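# Fold a napkin diagonally into a flat triangle

## Task

Fold the napkin diagonally, one corner onto the opposite one, so it becomes a low, flat triangle. All three points must be fully spread, with the material lying flat out from the crease. The whole napkin must rest on the table, clear of both arm bases and their mounts, and the two matched corners must line up within about a thumb's width. The carried corner may be placed or dropped into position. The task fails if the napkin comes free of a gripper while that gripper is moving sideways fast enough to throw it, even if the other gripper catches it. The fold must stay in place without the robot holding it. At the end both arms, hands included, must hang free in the air. Any contact by either arm during the final second before the settled scene is judged is penalised, and a scene that never settles counts as failed.

## Robot and tools

Robot: two arms, left_arm and right_arm, each with six joints and a parallel gripper. All positions use one shared scene frame in metres. The origin sits on the table top midway between the arms. +z points up, +x points out over the table, and left_arm is mounted on the +y side. The names left and right do not match the sides of any camera image. Printed hand positions can be slightly wrong, more so at long reach.

Joint order: every row and every per-joint list in a result uses the same order for each arm. It is shoulder, elbow, wrist roll, wrist pitch, waist, wrist yaw. Use this order and no other. Stated ranges in radians: shoulder 0.000 to 3.142, elbow 0.000 to 3.142, wrist roll -2.094 to 2.094, wrist pitch -1.571 to 1.571, waist -2.618 to 3.054, wrist yaw -1.571 to 1.571. A real end stop can sit up to 0.036 rad either side of the stated value. A call is refused if it asks for a target more than 0.036 rad beyond a stated end and also further out than the joint's last reported angle. A target past the real end is clipped to that end, and the result then reports "joint sent to its limit". If that line does not appear, the joint may still be at its end.

Row layout: one flat list of 14 numbers covering both arms, even when only one arm moves. First come left_arm's 6 joint angles and then its gripper opening. Then come right_arm's 6 joint angles and then its opening. Joint values are absolute target angles in radians, in the same form Joint positions prints them. They are not offsets. The opening is a scale from -1 (closed) to +1 (fully open, 0.094 m pad gap). Away from the ends, the fingers go to where grip_measured would read the number you send. To hold something, command about 0.03 below the current grip_measured. A smaller gap below it gives a lighter grip. Thin cloth receives less squeezing force.

Tools:
execute_actions(actions): a list of actions run in order. Each action is a table of up to 15 rows, one row per 1/30 s control step. If a table has fewer rows, its last row is held for the remaining steps of that action. An empty list just returns the current state and images.
move(target, speed, blocking): target is one 14-number row of absolute joint angles and openings. Every joint travels toward its target on a synchronized path, so the grippers usually trace curves. speed (0.01 to 2 rad/s, default 0.5) caps the joint with the farthest to go. A move lasts 0.5 to 10 s and stops short of its target if it would need longer. Openings are sent at the start. A move does not avoid obstacles or the other arm. A faster move, or a target set deeper past a contact, hits or presses harder. With blocking=false the result comes after 0.5 s while the motion continues. Check on it with wait(0), or halt it with stop. Other moves and actions are refused until it ends. The result adds a move: line. It gives the outcome (done, off_target, moving, held, fault), then limits=held or limits=none, then each arm's joint farthest from its target.
wait(seconds): 0 to 10 s. Arms keep their last command and a running move continues.
stop: brakes the current move. The arm needs room to brake, and the fingers keep moving.
zoom_image(camera, region): a closer look at the latest image. Cameras: cam_head_left, cam_head_right, cam_high, cam_low, cam_left_wrist, cam_right_wrist, each 504x504. region is [x0, y0, x1, y1] in pixels from the top-left corner, at most 504 by 504.
finished_scene(scene): ends the current scene, passing its number, and reports whether the task was done. It cannot be undone. Replying without any tool call also ends things.

Motion limits: on each step, each joint's target is kept within a fixed lead of its measured angle. Per arm the lead is 0.202 for the waist, 0.258 for the shoulder, 0.238 for the elbow, 0.573 for wrist pitch, and 0.522 for wrist yaw and roll. Targets that would put the gripper more than 70 mm from where it is now are scaled back. As a result, far targets take several actions to reach. The "Joint targets" line shows what the joints are being driven toward at that moment. Resend those values to hold a joint still. "joint command not followed" means a clearance check altered some steps. HELD in the step readings marks steps where an arm was held back.

Results: the state line gives each gripper's end_effector_position (m) and end_effector_quat_wxyz. The gripper's fingers point along its +z axis and open along its y axis. The reported point lies between the pads, about 1 cm behind the tips. Joint positions and Joint velocities list the six joints and then the pad gap in metres. grip_measured gives the opening on the command scale and can be off by about 1 mm. Joint torques are noisy and biased, and friction can mask contact. The robot keeps running on your last command while you think.

Cautions: never let the arms collide or push hard on each other. Avoid slams, drops, hard pushes and flinging the cloth. Before releasing, slow the gripper down instead of letting go during a fast sideways sweep. Holding loads heats the motors. A MOTOR HOT warning starts at 75 °C, 90 °C stops that arm for 10 s, and 100 °C makes the arm go limp and drop. FAULT lines mean that arm stopped. Finish with both grippers lifted clear of the napkin and the table, and let the scene come to rest before ending it.

Each tool is called after "Request:" as name(argument=value, ...), one argument or row to a line, values as JSON.

## Session

Request:
execute_actions(
  actions=[],
)

Scene clock: 0.00 s.
left_arm: end_effector_position=(+0.3971, +0.2195, +0.1486) grip_measured=-0.970 end_effector_quat_wxyz=(+0.300, +0.219, +0.925, -0.076) | right_arm: end_effector_position=(+0.4178, -0.2660, +0.4113) grip_measured=+1.000 end_effector_quat_wxyz=(+0.706, -0.064, +0.703, +0.059)
Joint names: [shoulder, elbow, wrist roll, wrist pitch, waist, wrist yaw]
Joint positions: left_arm=[ 1.445  1.083  0.094 -0.583 -0.482  0.079  0.001] | right_arm=[ 1.052  1.061 -0.008 -0.004 -0.005  0.016  0.094]
Joint velocities: left_arm=[-0.012 -0.007  0.051 -0.051 -0.007  0.037 -0.   ] | right_arm=[-0.017  0.007 -0.051  0.037  0.012 -0.022  0.   ]
Joint torques (N m, as the arm reports them, + toward a larger angle): no reading
Motor temperatures (°C, as the motors report them): left_arm=[19 18 18 22 16 16] | right_arm=[20 16 17 19 19 17]
Joint targets: left_arm=[1.438 1.090 0.093 -0.581 -0.482 0.083] | right_arm=[1.045 1.073 -0.005 -0.001 -0.005 0.016]

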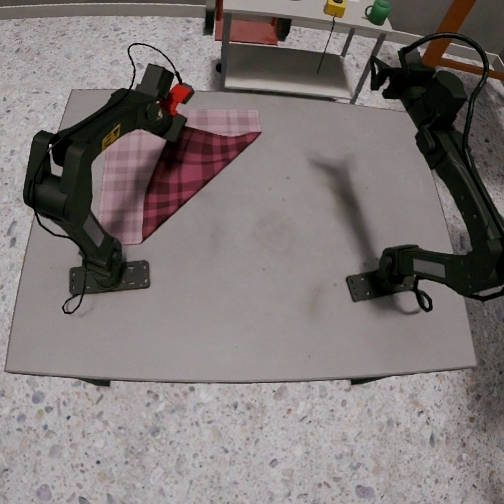

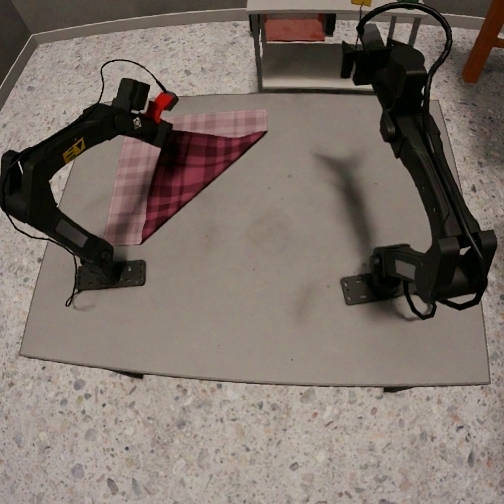

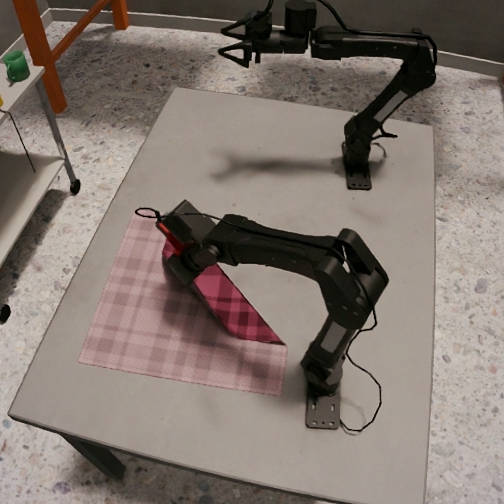

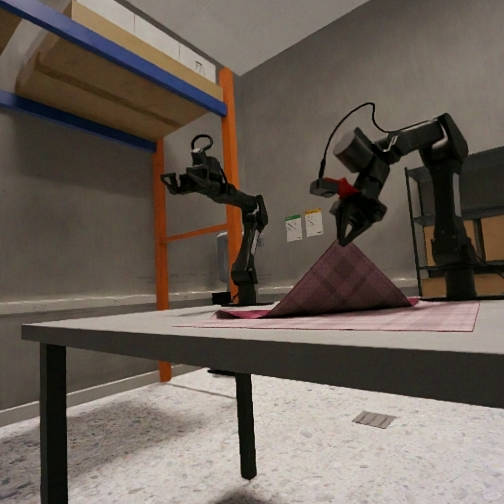

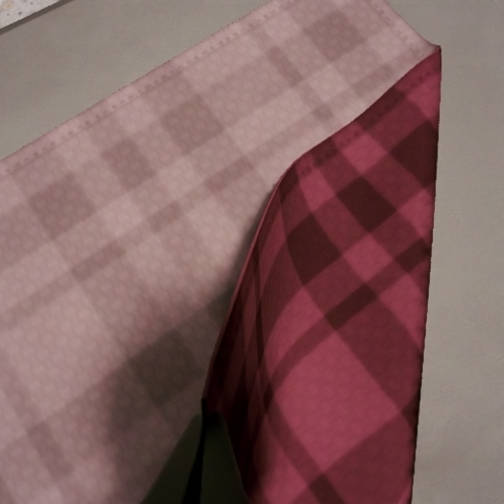

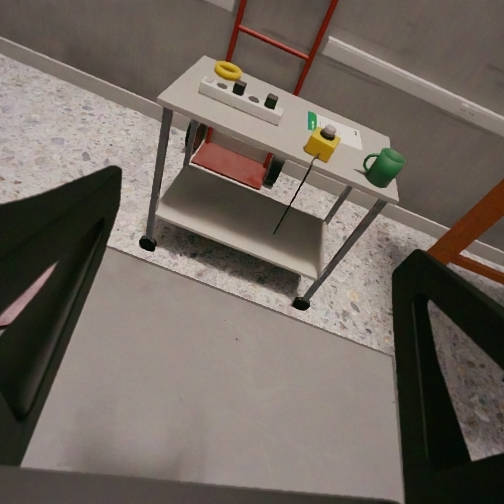

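Request:
move(
  target=[2.1,1.585,0.093,-0.48,-0.075,0.083,-1,1.045,1.073,-0.005,-0.001,-0.005,0.016,1],
  speed=0.3,
)

Scene clock: 5.70 s.
left_arm: end_effector_position=(+0.5609, +0.3791, +0.0600) grip_measured=-0.970 end_effector_quat_wxyz=(+0.267, +0.027, +0.963, -0.018) | right_arm: end_effector_position=(+0.4178, -0.2660, +0.4113) grip_measured=+1.000 end_effector_quat_wxyz=(+0.706, -0.064, +0.703, +0.059)
Joint names: [shoulder, elbow, wrist roll, wrist pitch, waist, wrist yaw]
Joint positions: left_arm=[ 2.093  1.554  0.094 -0.496 -0.077  0.079  0.001] | right_arm=[ 1.052  1.061 -0.008 -0.004 -0.005  0.016  0.094]
Joint velocities: left_arm=[ 0.007 -0.002 -0.051  0.007  0.002  0.066 -0.001] | right_arm=[ 0.002  0.002  0.037 -0.022  0.017  0.037  0.   ]
Joint torques (N m, as the arm reports them, + toward a larger angle): left_arm=[-11.34   8.32   0.03   1.25   0.02   0.03] | right_arm=[-2.43  7.82  0.04  1.66  0.03  0.01]
Motor temperatures (°C, as the motors report them): left_arm=[20 19 18 23 16 16] | right_arm=[20 17 17 20 19 17]
Joint targets: left_arm=[2.100 1.585 0.093 -0.480 -0.075 0.083] | right_arm=[1.045 1.073 -0.005 -0.001 -0.005 0.016]
move: off_target (left_arm); limits=none; left_arm: farthest joint: the elbow, 0.031 radians from its target (0.502 radians at the start); right_arm: farthest joint: the elbow, 0.012 radians from its target (0.012 radians at the start)

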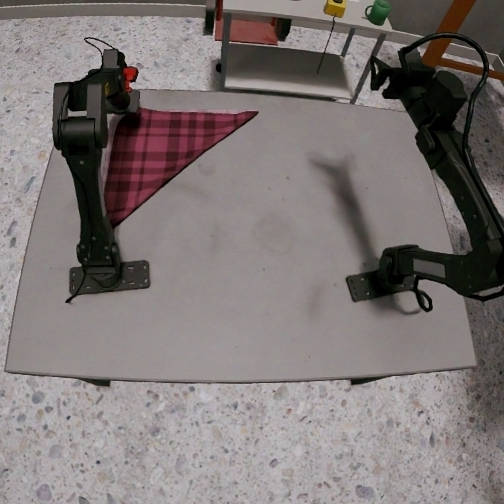

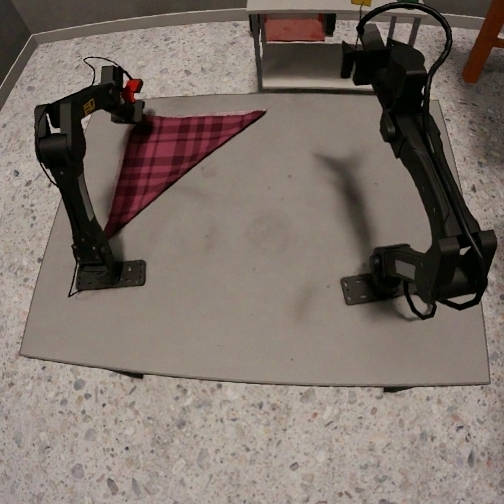

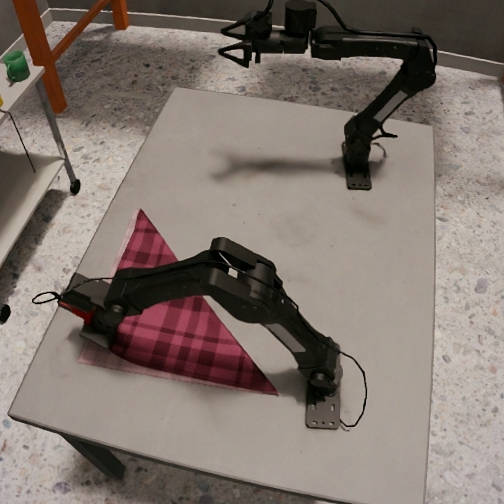

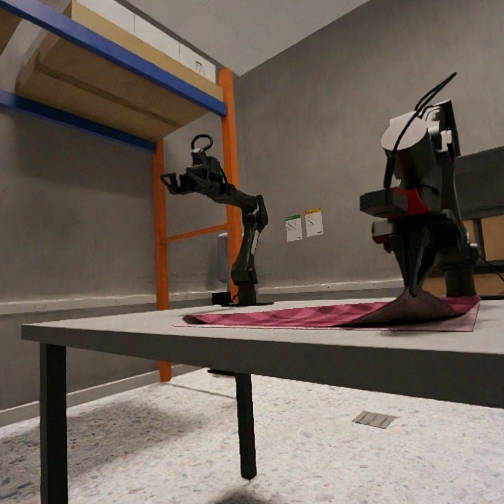

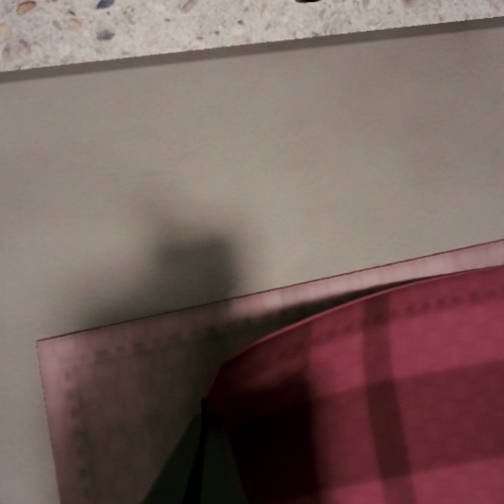

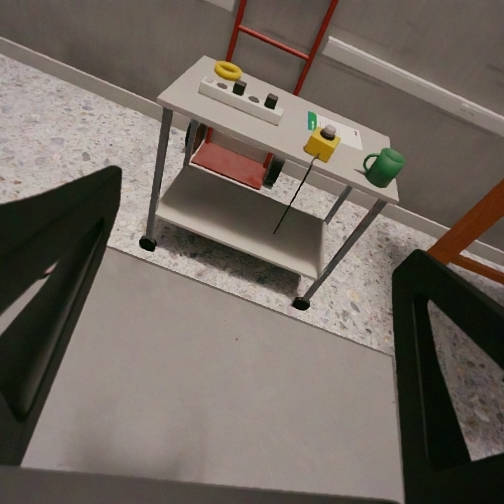

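Nearly; shift +y ~2 cm and lower.

Request:
move(
  target=[2.15,1.6,0.093,-0.47,-0.025,0.083,-1,1.045,1.073,-0.005,-0.001,-0.005,0.016,1],
  speed=0.08,
)

Request:
zoom_image(
  camera="cam_high",
  region=[50,190,300,420],
)

Scene clock: 9.17 s.
left_arm: end_effector_position=(+0.5637, +0.4033, +0.0448) grip_measured=-0.970 end_effector_quat_wxyz=(+0.258, +0.004, +0.966, -0.013) | right_arm: end_effector_position=(+0.4178, -0.2660, +0.4113) grip_measured=+1.000 end_effector_quat_wxyz=(+0.706, -0.064, +0.703, +0.059)
Joint names: [shoulder, elbow, wrist roll, wrist pitch, waist, wrist yaw]
Joint positions: left_arm=[ 2.139  1.572  0.094 -0.487 -0.031  0.079  0.001] | right_arm=[ 1.052  1.061 -0.008 -0.004 -0.005  0.016  0.094]
Joint velocities: left_arm=[-0.012  0.002 -0.007  0.081  0.002  0.007  0.002] | right_arm=[-0.012  0.012 -0.007  0.007 -0.002  0.022  0.   ]
Joint torques (N m, as the arm reports them, + toward a larger angle): left_arm=[-11.35   8.33  -0.05   1.25   0.78   0.12] | right_arm=[-2.37  7.92  0.01  1.67  0.02  0.03]
Motor temperatures (°C, as the motors report them): left_arm=[20 19 18 24 16 16] | right_arm=[20 17 17 21 19 17]
Joint targets: left_arm=[2.150 1.600 0.093 -0.470 -0.025 0.083] | right_arm=[1.045 1.073 -0.005 -0.001 -0.005 0.016]
move: off_target (left_arm); limits=none; left_arm: farthest joint: the elbow, 0.028 radians from its target (0.046 radians at the start); right_arm: farthest joint: the elbow, 0.012 radians from its target (0.012 radians at the start)

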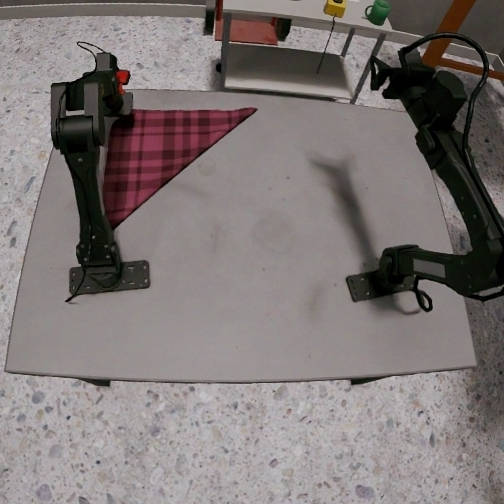

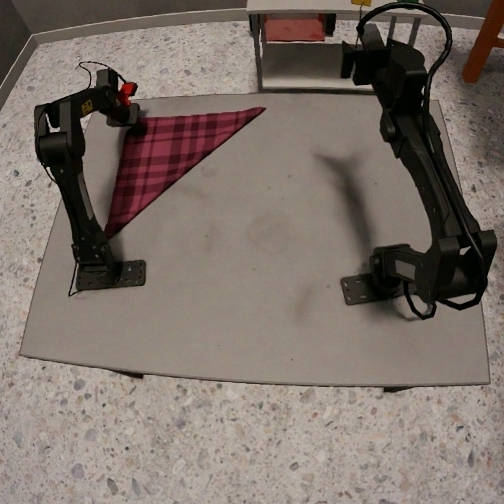

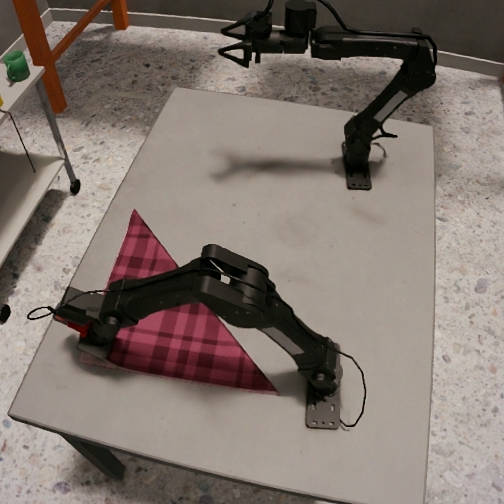

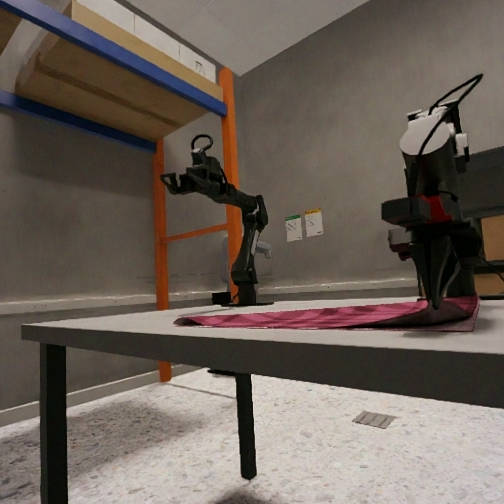

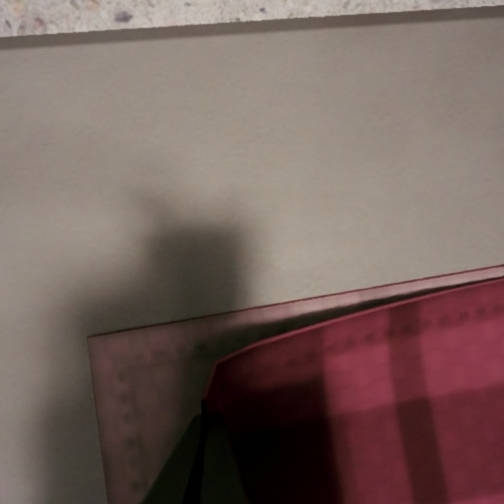

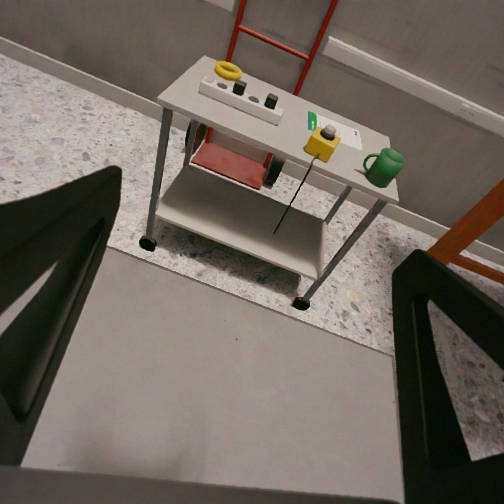

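Region (50, 190, 300, 420) of cam_high's 504x504 image, scaled by 2.016, with more detail than that image has; it fills the top 464 rows of this view, and the rest is white.

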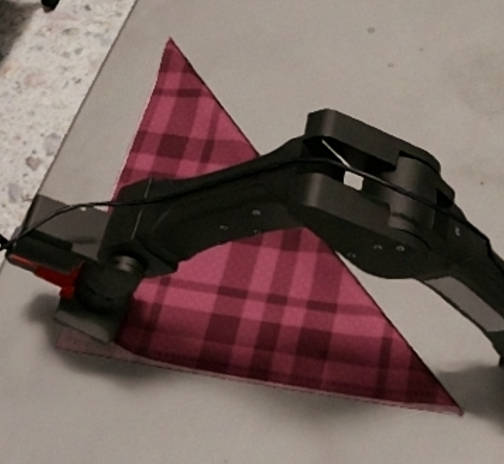

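Request:
move(
  target=[2.15,1.6,0.093,-0.47,-0.025,0.083,0.5,1.045,1.073,-0.005,-0.001,-0.005,0.016,1],
)

Request:
move(
  target=[1.98,1.6,0.093,-0.62,-0.025,0.083,0.5,1.045,1.073,-0.005,-0.001,-0.005,0.016,1],
  speed=0.25,
)

Scene clock: 11.93 s.
left_arm: end_effector_position=(+0.5638, +0.4033, +0.0449) grip_measured=+0.497 end_effector_quat_wxyz=(+0.258, +0.004, +0.966, -0.013) | right_arm: end_effector_position=(+0.4178, -0.2660, +0.4113) grip_measured=+1.000 end_effector_quat_wxyz=(+0.706, -0.064, +0.703, +0.059)
Joint names: [shoulder, elbow, wrist roll, wrist pitch, waist, wrist yaw]
Joint positions: left_arm=[ 2.139  1.572  0.094 -0.487 -0.031  0.079  0.07 ] | right_arm=[ 1.052  1.061 -0.008 -0.004 -0.005  0.016  0.094]
Joint velocities: left_arm=[-0.037 -0.002 -0.022 -0.037  0.002  0.007 -0.   ] | right_arm=[-0.012 -0.007 -0.022 -0.095  0.002 -0.051  0.   ]
Joint torques (N m, as the arm reports them, + toward a larger angle): left_arm=[-11.22   8.16   0.03   1.26   0.59   0.05] | right_arm=[-2.43  7.82  0.02  1.69  0.   -0.01]
Motor temperatures (°C, as the motors report them): left_arm=[21 20 18 24 16 16] | right_arm=[20 17 17 21 19 17]
Joint targets: left_arm=[2.150 1.600 0.093 -0.470 -0.025 0.083] | right_arm=[1.045 1.073 -0.005 -0.001 -0.005 0.016]
move: off_target (left_arm); limits=none; left_arm: farthest joint: the elbow, 0.028 radians from its target (0.028 radians at the start); right_arm: farthest joint: the elbow, 0.012 radians from its target (0.012 radians at the start)

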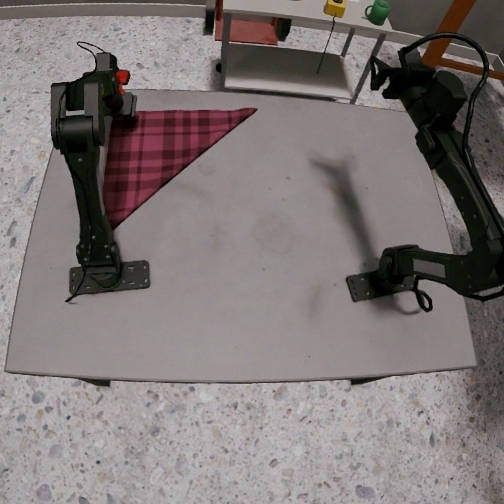

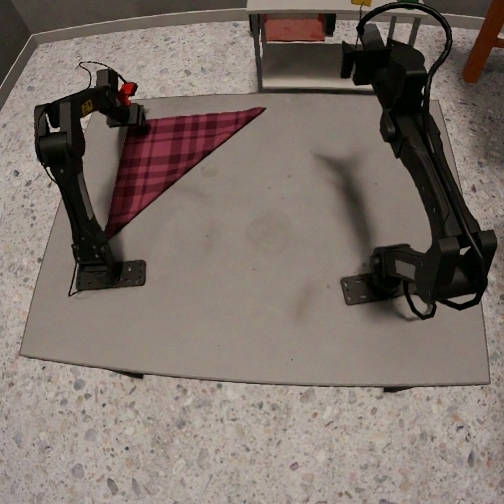

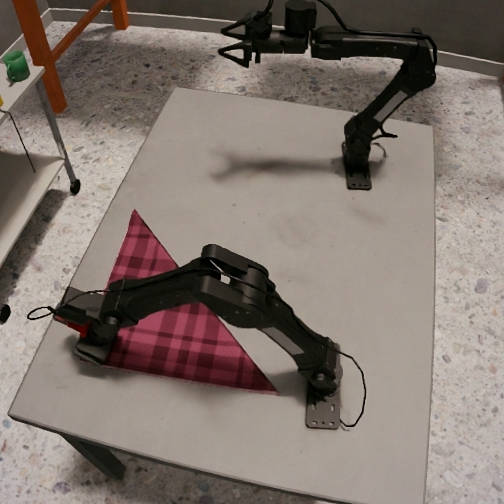

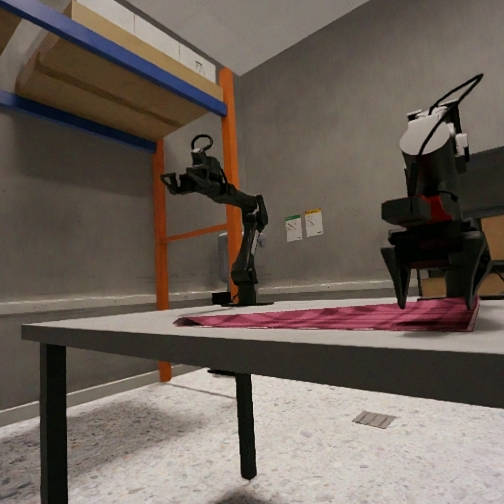

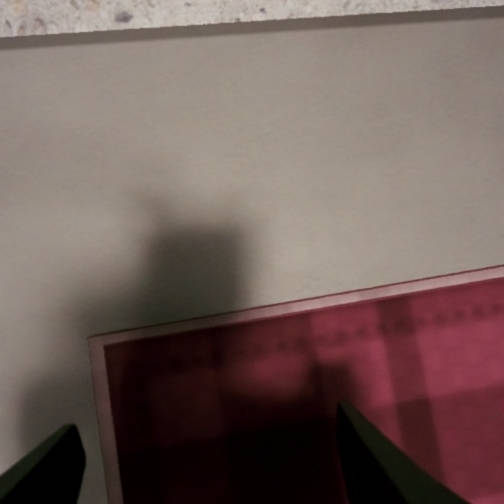

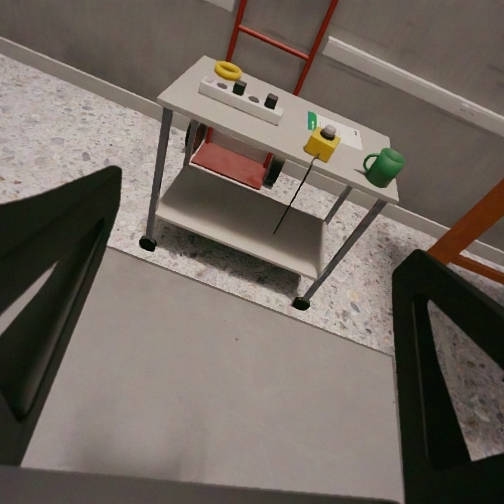

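Scene clock: 13.23 s.
left_arm: end_effector_position=(+0.5443, +0.4012, +0.0982) grip_measured=+0.497 end_effector_quat_wxyz=(+0.266, +0.005, +0.964, -0.012) | right_arm: end_effector_position=(+0.4178, -0.2660, +0.4113) grip_measured=+1.000 end_effector_quat_wxyz=(+0.706, -0.064, +0.703, +0.059)
Joint names: [shoulder, elbow, wrist roll, wrist pitch, waist, wrist yaw]
Joint positions: left_arm=[ 2.     1.572  0.094 -0.608 -0.031  0.079  0.07 ] | right_arm=[ 1.052  1.061 -0.008 -0.004 -0.005  0.016  0.094]
Joint velocities: left_arm=[-0.002 -0.002  0.007 -0.066  0.002 -0.007  0.   ] | right_arm=[-0.012 -0.002 -0.139 -0.007 -0.002 -0.066  0.   ]
Joint torques (N m, as the arm reports them, + toward a larger angle): left_arm=[-12.96   8.42  -0.06   1.03   0.52   0.06] | right_arm=[-2.41  7.88  0.02  1.68  0.02 -0.01]
Motor temperatures (°C, as the motors report them): left_arm=[21 20 18 24 16 16] | right_arm=[20 17 17 21 19 17]
Joint targets: left_arm=[1.980 1.600 0.093 -0.620 -0.025 0.083] | right_arm=[1.045 1.073 -0.005 -0.001 -0.005 0.016]
move: off_target (left_arm); limits=none; left_arm: farthest joint: the elbow, 0.028 radians from its target (0.028 radians at the start); right_arm: farthest joint: the elbow, 0.012 radians from its target (0.012 radians at the start)

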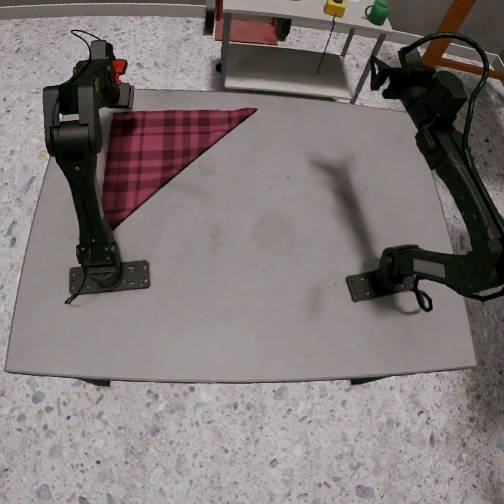

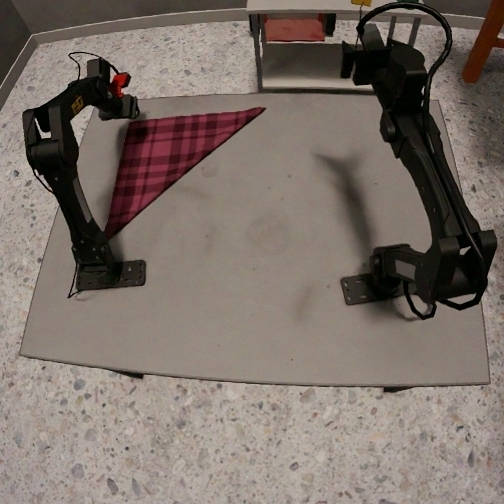

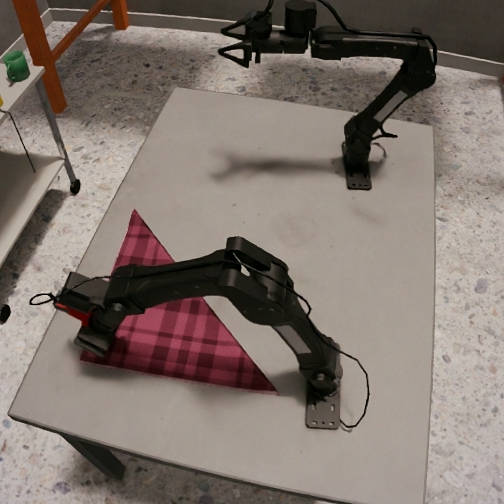

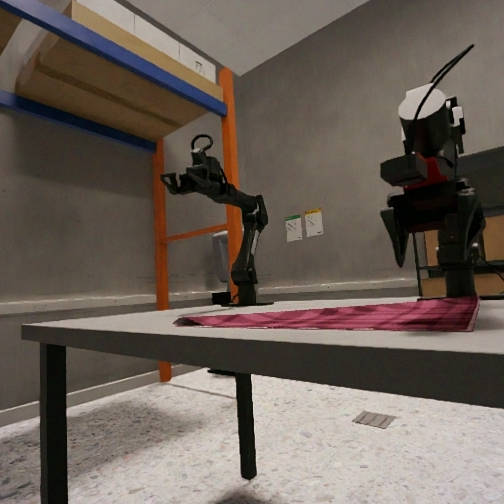

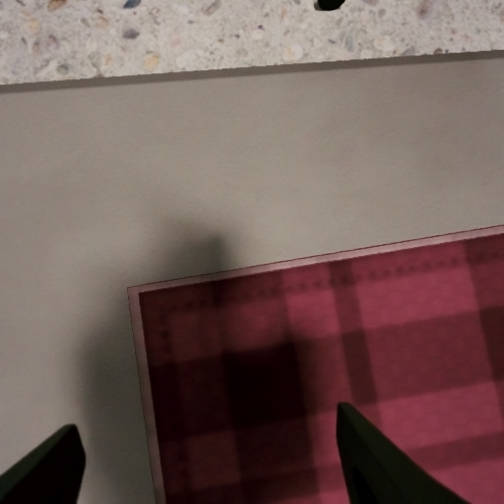

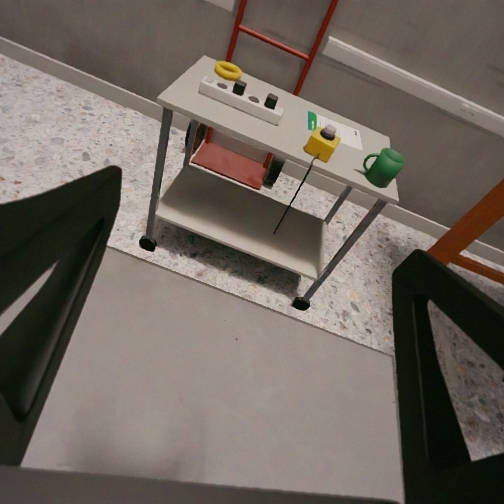

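Request:
finished_scene(
  scene=2,
)

The scene is finished: the task was done.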